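## Task

Lay the thin slip sheet flat on the floor of the gray crate and stand the finned heat sink on top of it with its fins pointing up. Release everything and move away, then return every tool you used to its original stand slot and move the arm well away from the tools. The heat sink is too wide for grip50.

## Robot and tools

Robot: one UR7e-type six-joint arm with a tool changer on its flange. There is a single arm, so every motion argument addresses that one arm. Three tools hang in a stand: grip50 (small two-finger gripper, 50 mm stroke), grip85 (larger gripper, 85 mm stroke) and cup (suction). A locked tool counts as part of the arm. The heat sink cannot be taken with grip50, so use grip85 for it. The thin sheet may suit the cup.

Frame: scene frame, origin on the table top below the arm base, +z up, +y to the left when looking along +x. Positions are in metres and orientations are quaternions ordered w, x, y, z. end_effector_position is the center of the changer's flat face, and the face's z axis points away from the arm. Tool offsets from that center, in mm along the face axes x, y, z: grip50 grip point (0, -25, 180); grip85 grip point (0, 0, 173) when closed, 13 mm closer when fully open; cup rim (0, 0, 175). Both grippers close along the face x axis.

The row format is 15 numbers: x, y, z, qw, qx, qy, qz, lock, grip50_position, grip50_force_limit, grip50_speed, grip85_position, grip85_force_limit, grip85_speed, cup_suction. The first seven form an absolute pose of the changer face in the scene frame, not an offset. The last eight each lie in [-1, 1]. lock: positive locks, negative unlocks, 0 keeps the last command; either takes about 1 s. Gripper position: +1 fully open; grip50 pads touch near -0.65, grip85 near -0.8; -1 means close until something stops the fingers. Force limit maps -1 to +1 onto roughly 20 N up to 185 N (grip50) or 235 N (grip85). Speed maps to roughly 20 to 150 mm/s. cup_suction above 0.01 is on, otherwise off. Repeat the quaternion in every row to hold an orientation.

execute_actions(actions): a list of actions; each action is a table of up to 15 rows, one row per 1/30 s step, and the last row is held to fill 15 steps (0.5 s). An empty list only returns state and images. A target more than 0.6 m from the current face position along any face axis is refused. If the first action fails that check, or anything is malformed, nothing in the call runs. Each step, the commanded pose is clipped to within 100 mm and 16 degrees of the measured pose, so long motions need several actions.

move(target, speed, stop_force, blocking): target is one 15-number row, an absolute pose plus tool numbers. The face travels straight toward it over 0.5 to 10 s. speed is 0.002 to 0.5 m/s (default 0.25). stop_force (9 to 40 N, optional) ends the path when the wrist senses that much push against the motion; use it only with slow, non-turning approaches, and omit it when backing away from a surface. blocking=false returns after 0.5 s; then use wait(0) or stop before any other motion. The result adds a move: line whose ending is done, off_target, moving, held, fault or contact, plus which limits acted (paced = pose clipped, held = some steps blocked) and the distance from target.

wait(seconds): 0 to 10 s, holding the last command. stop(): brakes a running move. zoom_image(camera, region): camera cam_low or cam_wrist, region [x0, y0, x1, y1] in pixels, at most 504 by 504. read_manual gives only licence text. finished_scene(scene) ends scene 1 or 2 for good and reveals the next task.

Results: the state line gives face pose and velocities, Joint positions, Hand target (where the controller is now heading), Wrist force and Wrist torque in face axes (force points from a surface back into the arm; offset up to about 4 N, noise about 2.4 N, saturates near 50 N). Also tool_id (grip50, grip85, cup, none), plate_near, locked, unlocked, in_stand, unlock_refused, and per-tool readings showing n/a until the tool is ready. object_status: 0 moving, 1 stopped while opening, 2 stopped while closing (a real grip), 3 reached target or pads met (possibly a thin object). grip50 opening in mm is about (250 - measured) times 0.202; grip85 counts: 78 is about 60 mm, 130 is 40 mm, 180 is 20 mm, 230 closed. cup_suction_measured near 1 means a good seal; cup_part_present flips at 0.50. A pose unreachable line means the clearance check altered the command.

Tool pickup: put the face flat on the tool plate, within about 1 mm and 1 degree, with the face's -y axis toward the fork's open side. When plate_near is 1, send lock +1 and wait for locked = 1. A gripper then closes and reopens by itself, so never hold an object during locking. To leave the stand: lift 10 to 30 mm (about 20), slide at least 110 mm out along face -y, then rise. Return by the same path reversed. When in_stand is 1, hold still, send lock -1 and wait for unlocked = 1; unlocking anywhere else is refused. Slots are 180 mm apart and their stops are 10 mm tall.

Cup use: switch suction on, seat the whole rim on a smooth flat area away from edges and holes; the cup shortens up to about 12 mm under vacuum. Release by setting the part down, turning suction off, and rising 15 mm.

Hazards: the arm is stiff, so pressing even slightly past contact can cause a fault stop of 10 s (joint torque at load limit, wrist joints 25.7 N m, or 150 N outside force). Approach surfaces slowly. Avoid drops, slips, slams and fast swings with a held part, and never knock anything off the table. Holding loads heats motors; at 85 °C the arm brakes for minutes. Loose objects may be nudged now and then, so check images before grasping. Finish by opening, backing off and parking the arm away from the stand.

Each tool is called after "Request:" as name(argument=value, ...), one argument or row to a line, values as JSON.

## Session

Request:
execute_actions(
  actions=[],
)

Scene clock: 0.00 s.
end_effector_position=(+0.4307, -0.0128, +0.3547) locked=0 unlocked=1 plate_near=0 in_stand=0 unlock_refused=0 tool_id=none grip50_position_measured=n/a grip50_object_status=n/a grip85_position_measured=n/a grip85_object_status=n/a cup_suction_measured=n/a cup_part_present=n/a end_effector_quat_wxyz=(-0.006, +0.715, +0.699, +0.003) end_effector_velocity=(-0.000, -0.000, +0.001) end_effector_angular_velocity=(-0.001, -0.001, -0.000)
Joint positions: [-0.316 -1.724  2.042 -1.891 -1.569 -1.886]
Joint velocities: [-0.001 -0.001 -0.     0.    -0.    -0.001]
Wrist force (N, on the end effector, along its own x y z axes, offset not removed): no reading
Wrist torque (N m, same axes, about the end effector's origin, offset not removed): no reading
Hand target: +0.431, -0.013, +0.355; -0.006, +0.715, +0.699, +0.003

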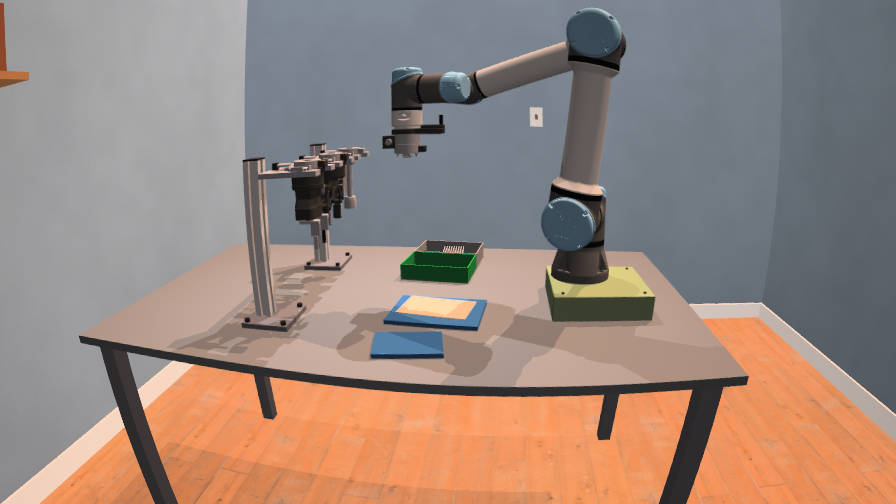

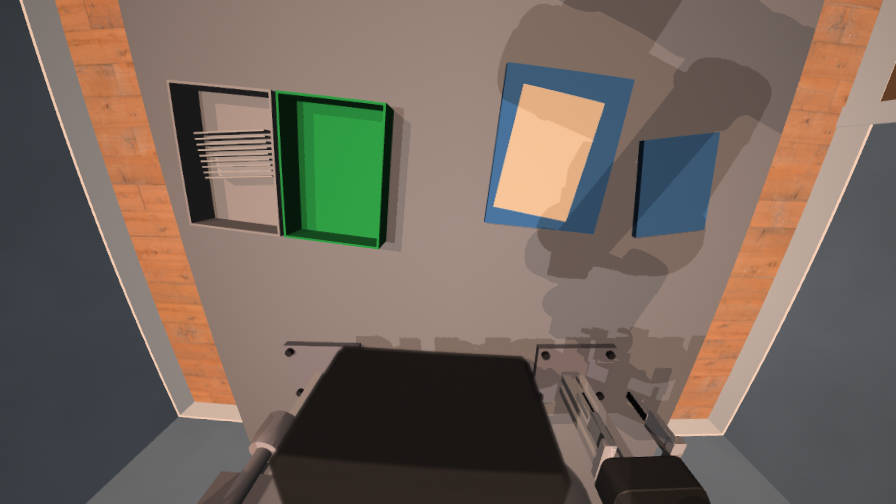

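Request:
move(
  target=[0.5,0.0,0.6,0,0.7071,0.7071,0,0,0,0,0,0,0,0,0],
)

Scene clock: 3.73 s.
end_effector_position=(+0.4997, +0.0000, +0.5999) locked=0 unlocked=1 plate_near=0 in_stand=0 unlock_refused=0 tool_id=none grip50_position_measured=n/a grip50_object_status=n/a grip85_position_measured=n/a grip85_object_status=n/a cup_suction_measured=n/a cup_part_present=n/a end_effector_quat_wxyz=(-0.000, +0.707, +0.707, +0.000) end_effector_velocity=(+0.001, -0.000, +0.002) end_effector_angular_velocity=(+0.001, +0.002, +0.000)
Joint positions: [-0.234 -1.563  1.26  -1.277 -1.58  -1.827]
Joint velocities: [ 0.     0.005 -0.01   0.007  0.    -0.   ]
Wrist force (N, on the end effector, along its own x y z axes, offset not removed): [-3.4 1.7 0.2]
Wrist torque (N m, same axes, about the end effector's origin, offset not removed): [0.05 0.23 -0.17]
Hand target: +0.500, +0.000, +0.600; -0.000, +0.707, +0.707, +0.000
Off the commanded pose: 0.000 m, 0 deg.
move: done
camera_calibration (this result's frames):
cam_wrist: T_world_to_cam=[[-0.0420482, 0.998811, -0.0246506, 0.0254464], [0.949194, 0.0476365, 0.311065, -0.603591], [0.31187, -0.0103185, -0.950069, 0.459109], [0, 0, 0, 1]] pos_world=[0.430812, 0.00807412, 0.624569]

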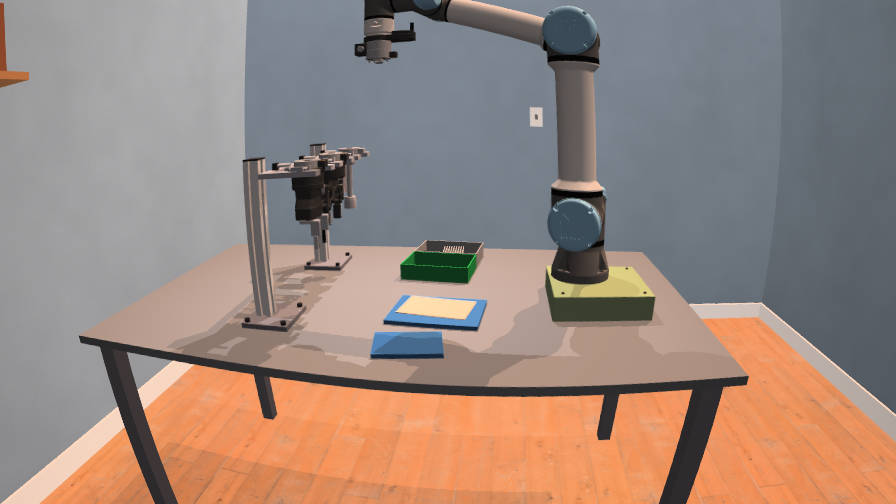

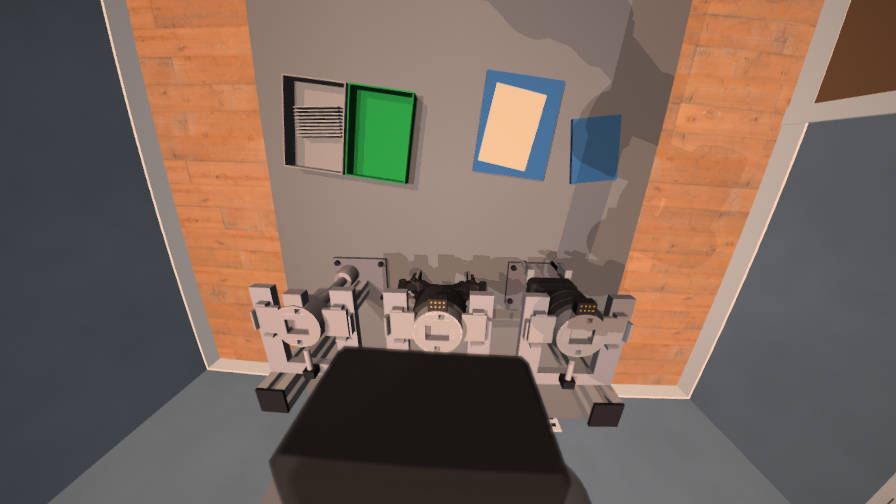

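Request:
move(
  target=[0.56,0.0,0.46,0,0.7071,0.7071,0,0,0,0,0,0,0,0,0],
)

Scene clock: 7.63 s.
end_effector_position=(+0.5600, -0.0001, +0.4602) locked=0 unlocked=1 plate_near=0 in_stand=0 unlock_refused=0 tool_id=none grip50_position_measured=n/a grip50_object_status=n/a grip85_position_measured=n/a grip85_object_status=n/a cup_suction_measured=n/a cup_part_present=n/a end_effector_quat_wxyz=(-0.000, +0.707, +0.707, +0.000) end_effector_velocity=(+0.001, +0.000, -0.001) end_effector_angular_velocity=(-0.000, -0.001, +0.001)
Joint positions: [-0.208 -1.455  1.505 -1.629 -1.58  -1.801]
Joint velocities: [ 0.     0.002  0.001 -0.004 -0.    -0.001]
Wrist force (N, on the end effector, along its own x y z axes, offset not removed): [-1.8 0.2 -2.6]
Wrist torque (N m, same axes, about the end effector's origin, offset not removed): [-0.18 0.09 0.01]
Hand target: +0.560, -0.000, +0.460; -0.000, +0.707, +0.707, +0.000
Off the commanded pose: 0.000 m, 0 deg.
move: done
camera_calibration (this result's frames):
cam_wrist: T_world_to_cam=[[-0.0420488, 0.998809, -0.0247553, 0.0246389], [0.949255, 0.0476676, 0.310873, -0.617269], [0.311683, -0.0104272, -0.950129, 0.307694], [0, 0, 0, 1]] pos_world=[0.491079, 0.00802255, 0.484851]

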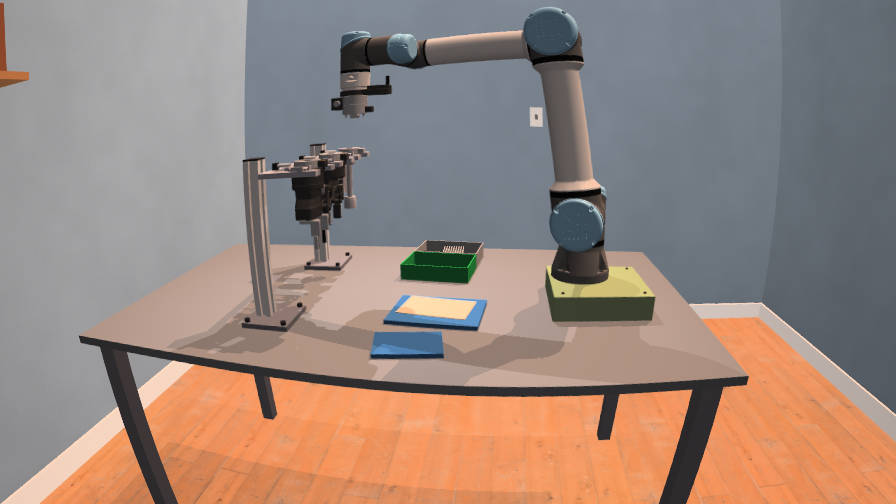

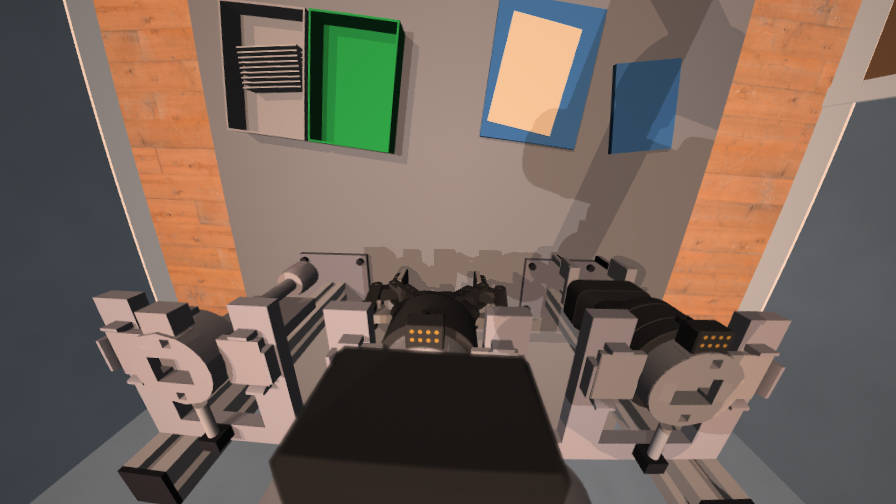

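Request:
move(
  target=[0.63,-0.001,0.375,0,0.7071,0.7071,0,0,0,0,0,0,0,0,0],
)

Request:
move(
  target=[0.63,-0.001,0.33,0,0.7071,0.7071,0,0,0,0,0,0,0,0,0],
  speed=0.008,
  stop_force=10,
)

Scene clock: 12.87 s.
end_effector_position=(+0.6299, -0.0010, +0.3752) locked=0 unlocked=1 plate_near=0 in_stand=0 unlock_refused=0 tool_id=none grip50_position_measured=n/a grip50_object_status=n/a grip85_position_measured=n/a grip85_object_status=n/a cup_suction_measured=n/a cup_part_present=n/a end_effector_quat_wxyz=(-0.000, +0.707, +0.707, +0.000) end_effector_velocity=(+0.001, +0.001, -0.001) end_effector_angular_velocity=(+0.000, -0.001, +0.003)
Joint positions: [-0.185 -1.259  1.481 -1.801 -1.581 -1.778]
Joint velocities: [ 0.001  0.003 -0.002 -0.002  0.    -0.001]
Wrist force (N, on the end effector, along its own x y z axes, offset not removed): [-3.4 1.8 -2.2]
Wrist torque (N m, same axes, about the end effector's origin, offset not removed): [-0.10 0.31 -0.24]
Hand target: +0.630, -0.001, +0.375; -0.000, +0.707, +0.707, +0.000
Off the commanded pose: 0.000 m, 0 deg.
move: done
camera_calibration (this result's frames):
cam_wrist: T_world_to_cam=[[-0.0420473, 0.998808, -0.0247753, 0.0264757], [0.949238, 0.047673, 0.310925, -0.657199], [0.311735, -0.0104441, -0.950112, 0.205091], [0, 0, 0, 1]] pos_world=[0.561017, 0.00702847, 0.399854]

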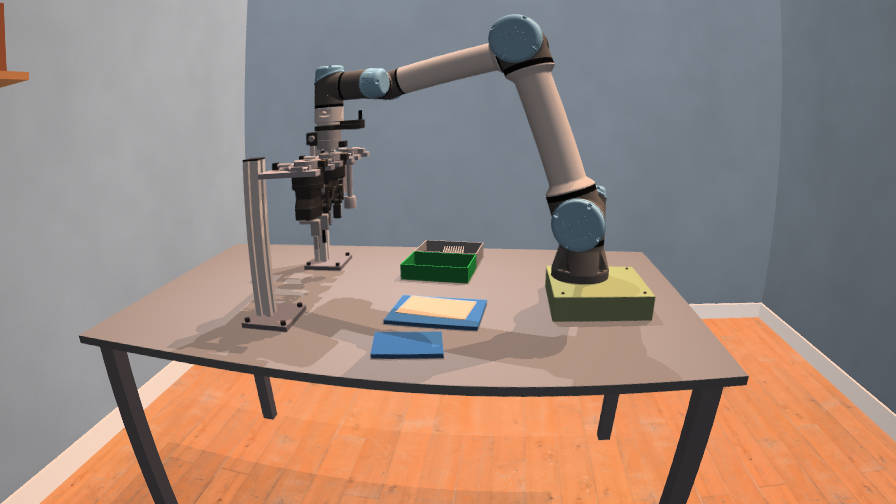

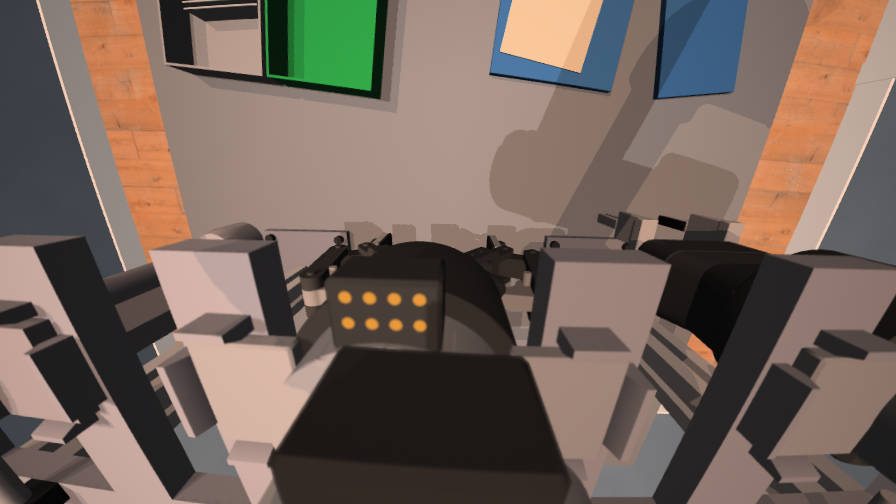

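Scene clock: 13.63 s.
end_effector_position=(+0.6300, -0.0010, +0.3720) locked=0 unlocked=1 plate_near=0 in_stand=0 unlock_refused=0 tool_id=none grip50_position_measured=n/a grip50_object_status=n/a grip85_position_measured=n/a grip85_object_status=n/a cup_suction_measured=n/a cup_part_present=n/a end_effector_quat_wxyz=(+0.000, +0.707, +0.707, +0.000) end_effector_velocity=(-0.001, -0.000, +0.001) end_effector_angular_velocity=(+0.001, +0.006, -0.001)
Joint positions: [-0.185 -1.257  1.487 -1.809 -1.581 -1.778]
Joint velocities: [-0.     0.    -0.004  0.01  -0.     0.001]
Wrist force (N, on the end effector, along its own x y z axes, offset not removed): [-0.3 3.6 -38.0]
Wrist torque (N m, same axes, about the end effector's origin, offset not removed): [-0.26 0.42 0.03]
Hand target: +0.630, -0.001, +0.372; +0.000, +0.707, +0.707, +0.000
Off the commanded pose: 0.042 m, 0 deg.
move: contact
camera_calibration (this result's frames):
cam_wrist: T_world_to_cam=[[-0.0420369, 0.998807, -0.0248503, 0.0263938], [0.949153, 0.0476893, 0.311183, -0.656304], [0.311997, -0.0105055, -0.950025, 0.201862], [0, 0, 0, 1]] pos_world=[0.561061, 0.00705701, 0.39666]

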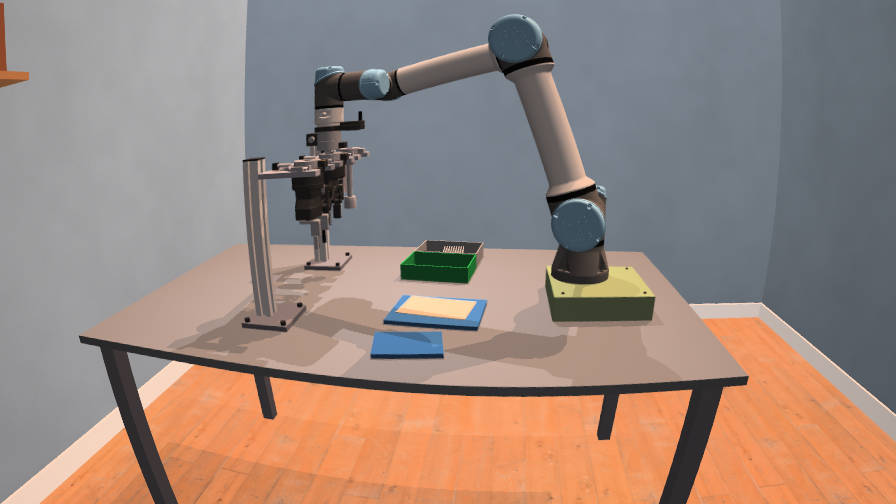

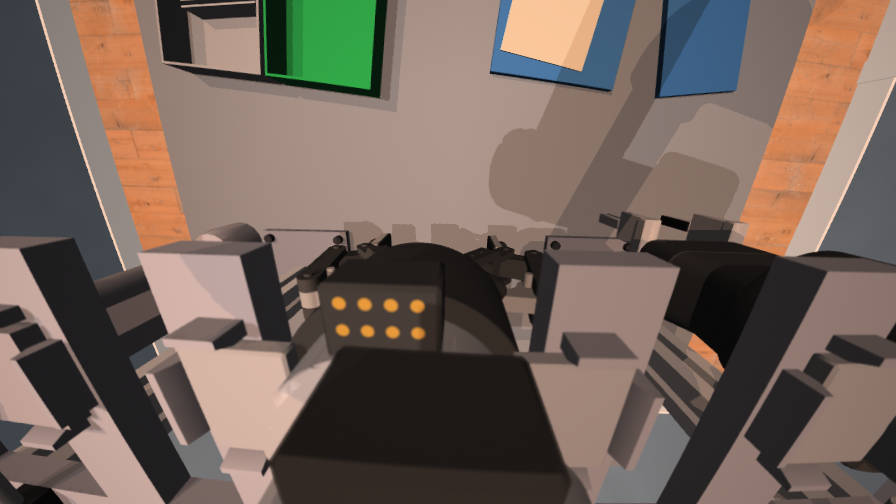

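Request:
move(
  target=[0.63,-0.0045,0.376,0,0.7071,0.7071,0,0,0,0,0,0,0,0,0],
  speed=0.02,
)

Request:
move(
  target=[0.63,-0.0045,0.33,0,0.7071,0.7071,0,0,0,0,0,0,0,0,0],
  speed=0.005,
  stop_force=10,
)

Request:
zoom_image(
  camera="cam_low",
  region=[240,90,400,190],
)

Scene clock: 19.80 s.
end_effector_position=(+0.6300, -0.0044, +0.3759) locked=0 unlocked=1 plate_near=0 in_stand=0 unlock_refused=0 tool_id=none grip50_position_measured=n/a grip50_object_status=n/a grip85_position_measured=n/a grip85_object_status=n/a cup_suction_measured=n/a cup_part_present=n/a end_effector_quat_wxyz=(+0.000, +0.707, +0.707, +0.000) end_effector_velocity=(-0.000, -0.000, +0.001) end_effector_angular_velocity=(+0.001, -0.000, +0.000)
Joint positions: [-0.191 -1.259  1.479 -1.799 -1.581 -1.783]
Joint velocities: [-0.001 -0.001 -0.002  0.003  0.001 -0.001]
Wrist force (N, on the end effector, along its own x y z axes, offset not removed): [0.8 2.8 -1.8]
Wrist torque (N m, same axes, about the end effector's origin, offset not removed): [0.09 0.00 0.04]
Hand target: +0.630, -0.004, +0.376; +0.000, +0.707, +0.707, -0.000
Off the commanded pose: 0.000 m, 0 deg.
move: done
camera_calibration (this result's frames):
cam_wrist: T_world_to_cam=[[-0.0420425, 0.998807, -0.0248424, 0.0298665], [0.949233, 0.0476895, 0.310938, -0.657307], [0.311751, -0.0105087, -0.950106, 0.20569], [0, 0, 0, 1]] pos_world=[0.561069, 0.00367729, 0.40055]

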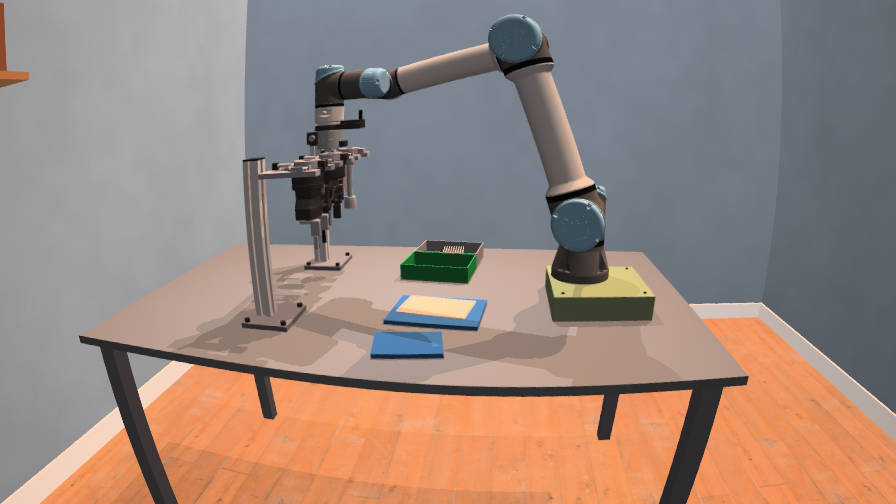

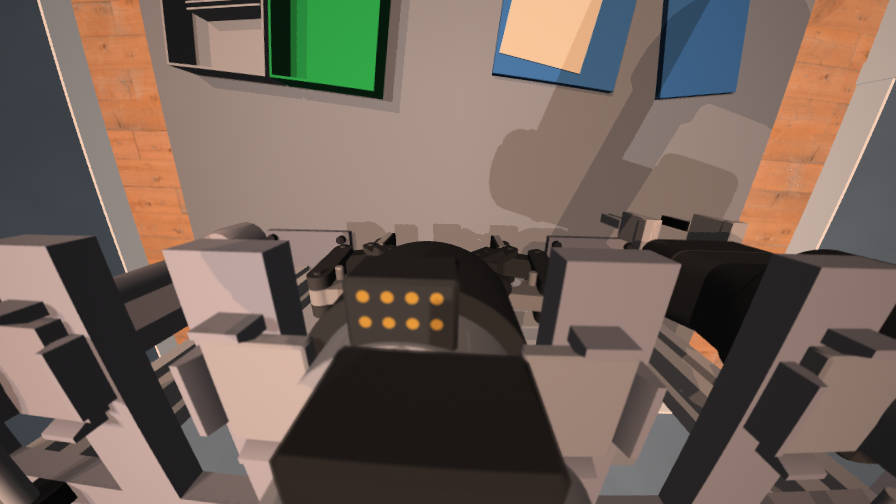

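Scene clock: 20.90 s.
end_effector_position=(+0.6300, -0.0044, +0.3722) locked=0 unlocked=1 plate_near=0 in_stand=0 unlock_refused=0 tool_id=none grip50_position_measured=n/a grip50_object_status=n/a grip85_position_measured=n/a grip85_object_status=n/a cup_suction_measured=n/a cup_part_present=n/a end_effector_quat_wxyz=(+0.000, +0.707, +0.707, +0.000) end_effector_velocity=(-0.001, -0.001, +0.001) end_effector_angular_velocity=(+0.000, +0.005, -0.002)
Joint positions: [-0.191 -1.257  1.486 -1.808 -1.581 -1.783]
Joint velocities: [-0.001  0.    -0.003  0.008 -0.001  0.001]
Wrist force (N, on the end effector, along its own x y z axes, offset not removed): [-1.0 1.4 -24.1]
Wrist torque (N m, same axes, about the end effector's origin, offset not removed): [-0.23 0.34 0.00]
Hand target: +0.630, -0.004, +0.372; +0.000, +0.707, +0.707, +0.000
Off the commanded pose: 0.042 m, 0 deg.
move: contact
camera_calibration (this result's frames):
cam_wrist: T_world_to_cam=[[-0.0420356, 0.998806, -0.0248978, 0.0297968], [0.949167, 0.0477024, 0.311136, -0.656229], [0.311952, -0.0105534, -0.950039, 0.202038], [0, 0, 0, 1]] pos_world=[0.561097, 0.00367464, 0.396862]

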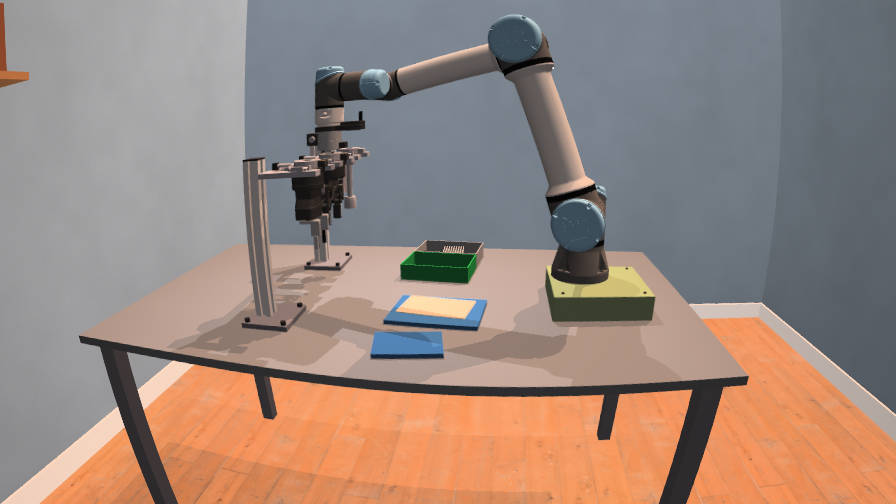

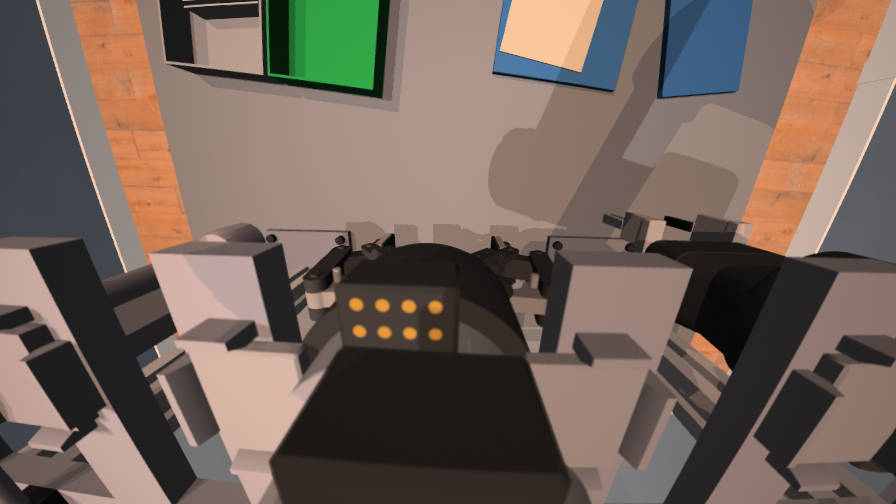

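Region (240, 90, 400, 190) of cam_low's 896x504 image, scaled by 3.150, with more detail than that image has; it fills the top 315 rows of this view, and the rest is white.

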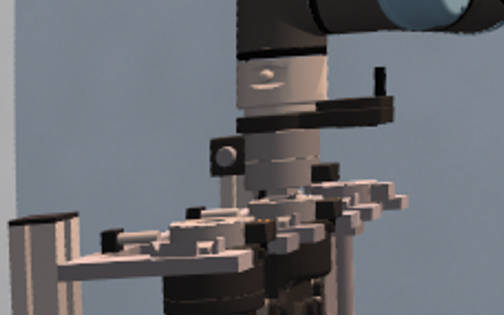

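Request:
move(
  target=[0.626,-0.009,0.376,0,0.7071,0.7071,0,0,0,0,0,0,0,0,0],
  speed=0.02,
)

Request:
move(
  target=[0.626,-0.009,0.33,0,0.7071,0.7071,0,0,0,0,0,0,0,0,0],
  speed=0.005,
  stop_force=10,
)

Request:
zoom_image(
  camera="cam_low",
  region=[280,110,380,180],
)

Scene clock: 29.73 s.
end_effector_position=(+0.6261, -0.0089, +0.3759) locked=0 unlocked=1 plate_near=0 in_stand=0 unlock_refused=0 tool_id=none grip50_position_measured=n/a grip50_object_status=n/a grip85_position_measured=n/a grip85_object_status=n/a cup_suction_measured=n/a cup_part_present=n/a end_effector_quat_wxyz=(+0.000, +0.707, +0.707, -0.000) end_effector_velocity=(-0.001, -0.001, +0.002) end_effector_angular_velocity=(+0.001, -0.001, -0.001)
Joint positions: [-0.199 -1.268  1.492 -1.802 -1.581 -1.792]
Joint velocities: [-0.001 -0.004  0.001  0.002  0.001 -0.   ]
Wrist force (N, on the end effector, along its own x y z axes, offset not removed): [-2.6 3.3 -2.2]
Wrist torque (N m, same axes, about the end effector's origin, offset not removed): [0.22 -0.07 0.17]
Hand target: +0.626, -0.009, +0.376; +0.000, +0.707, +0.707, -0.000
Off the commanded pose: 0.000 m, 0 deg.
move: done
camera_calibration (this result's frames):
cam_wrist: T_world_to_cam=[[-0.042043, 0.998805, -0.0249112, 0.0342373], [0.94924, 0.0477112, 0.310914, -0.653375], [0.311731, -0.0105749, -0.950112, 0.206907], [0, 0, 0, 1]] pos_world=[0.55715, -0.000835081, 0.400581]

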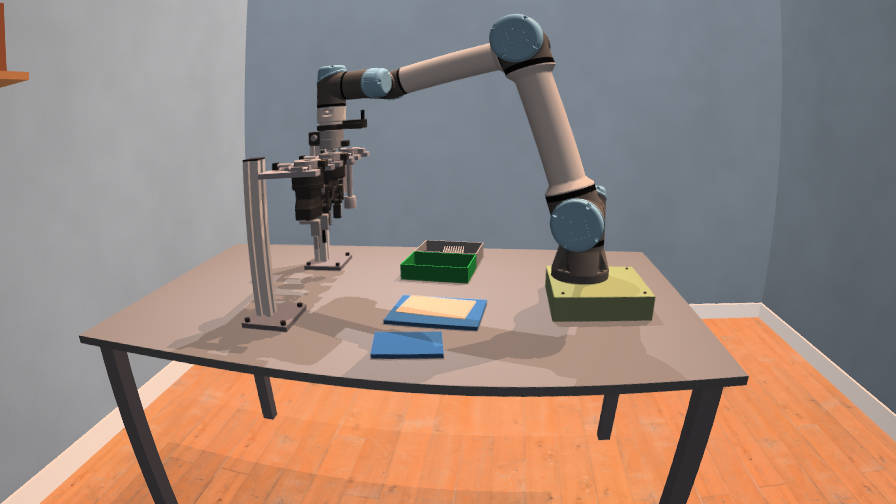

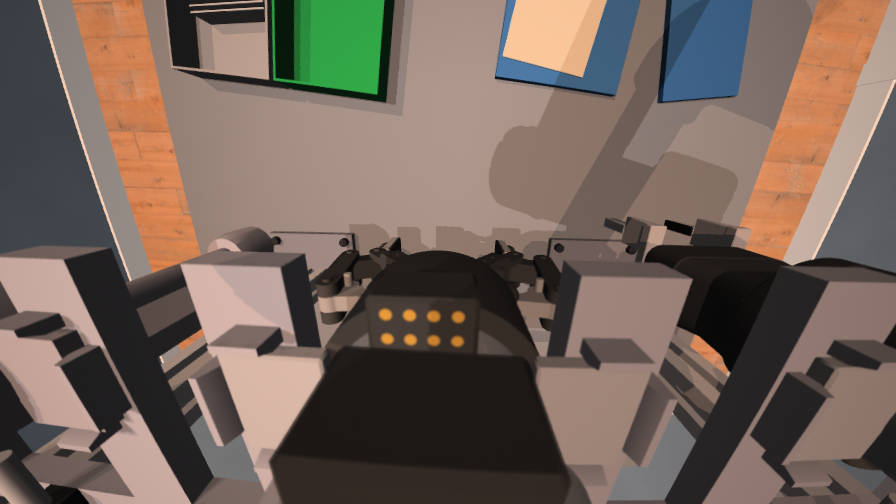

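Scene clock: 30.87 s.
end_effector_position=(+0.6261, -0.0089, +0.3720) locked=0 unlocked=1 plate_near=0 in_stand=0 unlock_refused=0 tool_id=none grip50_position_measured=n/a grip50_object_status=n/a grip85_position_measured=n/a grip85_object_status=n/a cup_suction_measured=n/a cup_part_present=n/a end_effector_quat_wxyz=(+0.000, +0.707, +0.707, -0.000) end_effector_velocity=(-0.000, -0.000, +0.003) end_effector_angular_velocity=(+0.000, +0.000, -0.001)
Joint positions: [-0.199 -1.266  1.499 -1.812 -1.581 -1.792]
Joint velocities: [-0.    -0.003 -0.004  0.007  0.     0.   ]
Wrist force (N, on the end effector, along its own x y z axes, offset not removed): [-5.3 0.8 -0.1]
Wrist torque (N m, same axes, about the end effector's origin, offset not removed): [0.14 0.26 0.08]
Hand target: +0.626, -0.009, +0.372; +0.000, +0.707, +0.707, -0.000
Off the commanded pose: 0.042 m, 0 deg.
move: contact
camera_calibration (this result's frames):
cam_wrist: T_world_to_cam=[[-0.0420447, 0.998805, -0.0249031, 0.0341447], [0.94925, 0.0477099, 0.310883, -0.652172], [0.3117, -0.0105683, -0.950122, 0.203149], [0, 0, 0, 1]] pos_world=[0.557189, -0.000841945, 0.396616]

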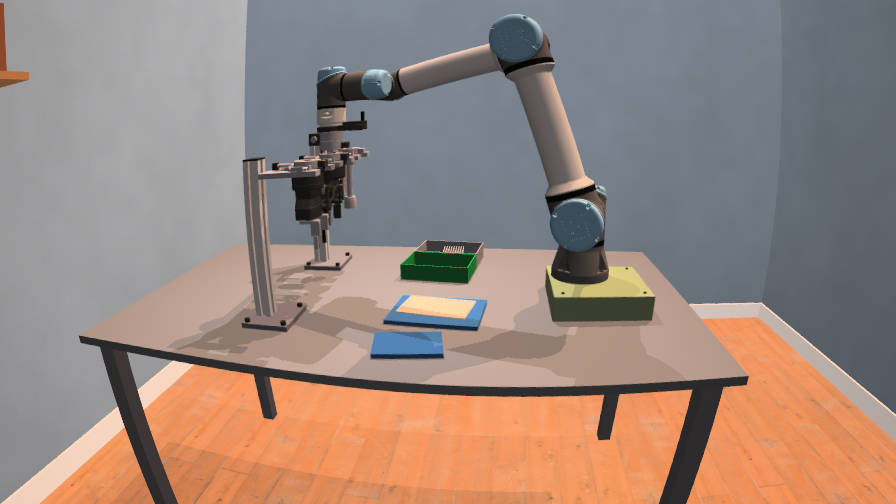

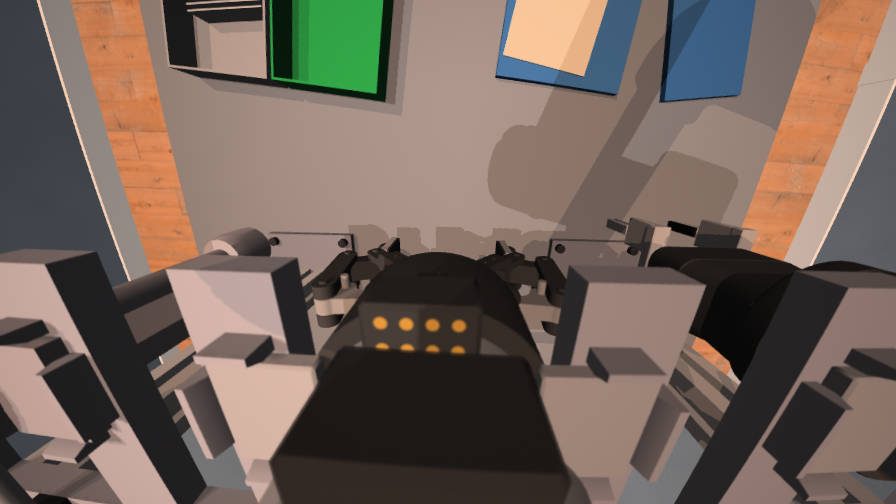

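Region (280, 110, 380, 180) of cam_low's 896x504 image, scaled by 5.040, with more detail than that image has; it fills the top 353 rows of this view, and the rest is white.

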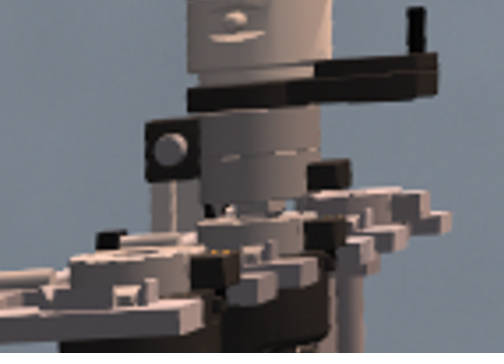

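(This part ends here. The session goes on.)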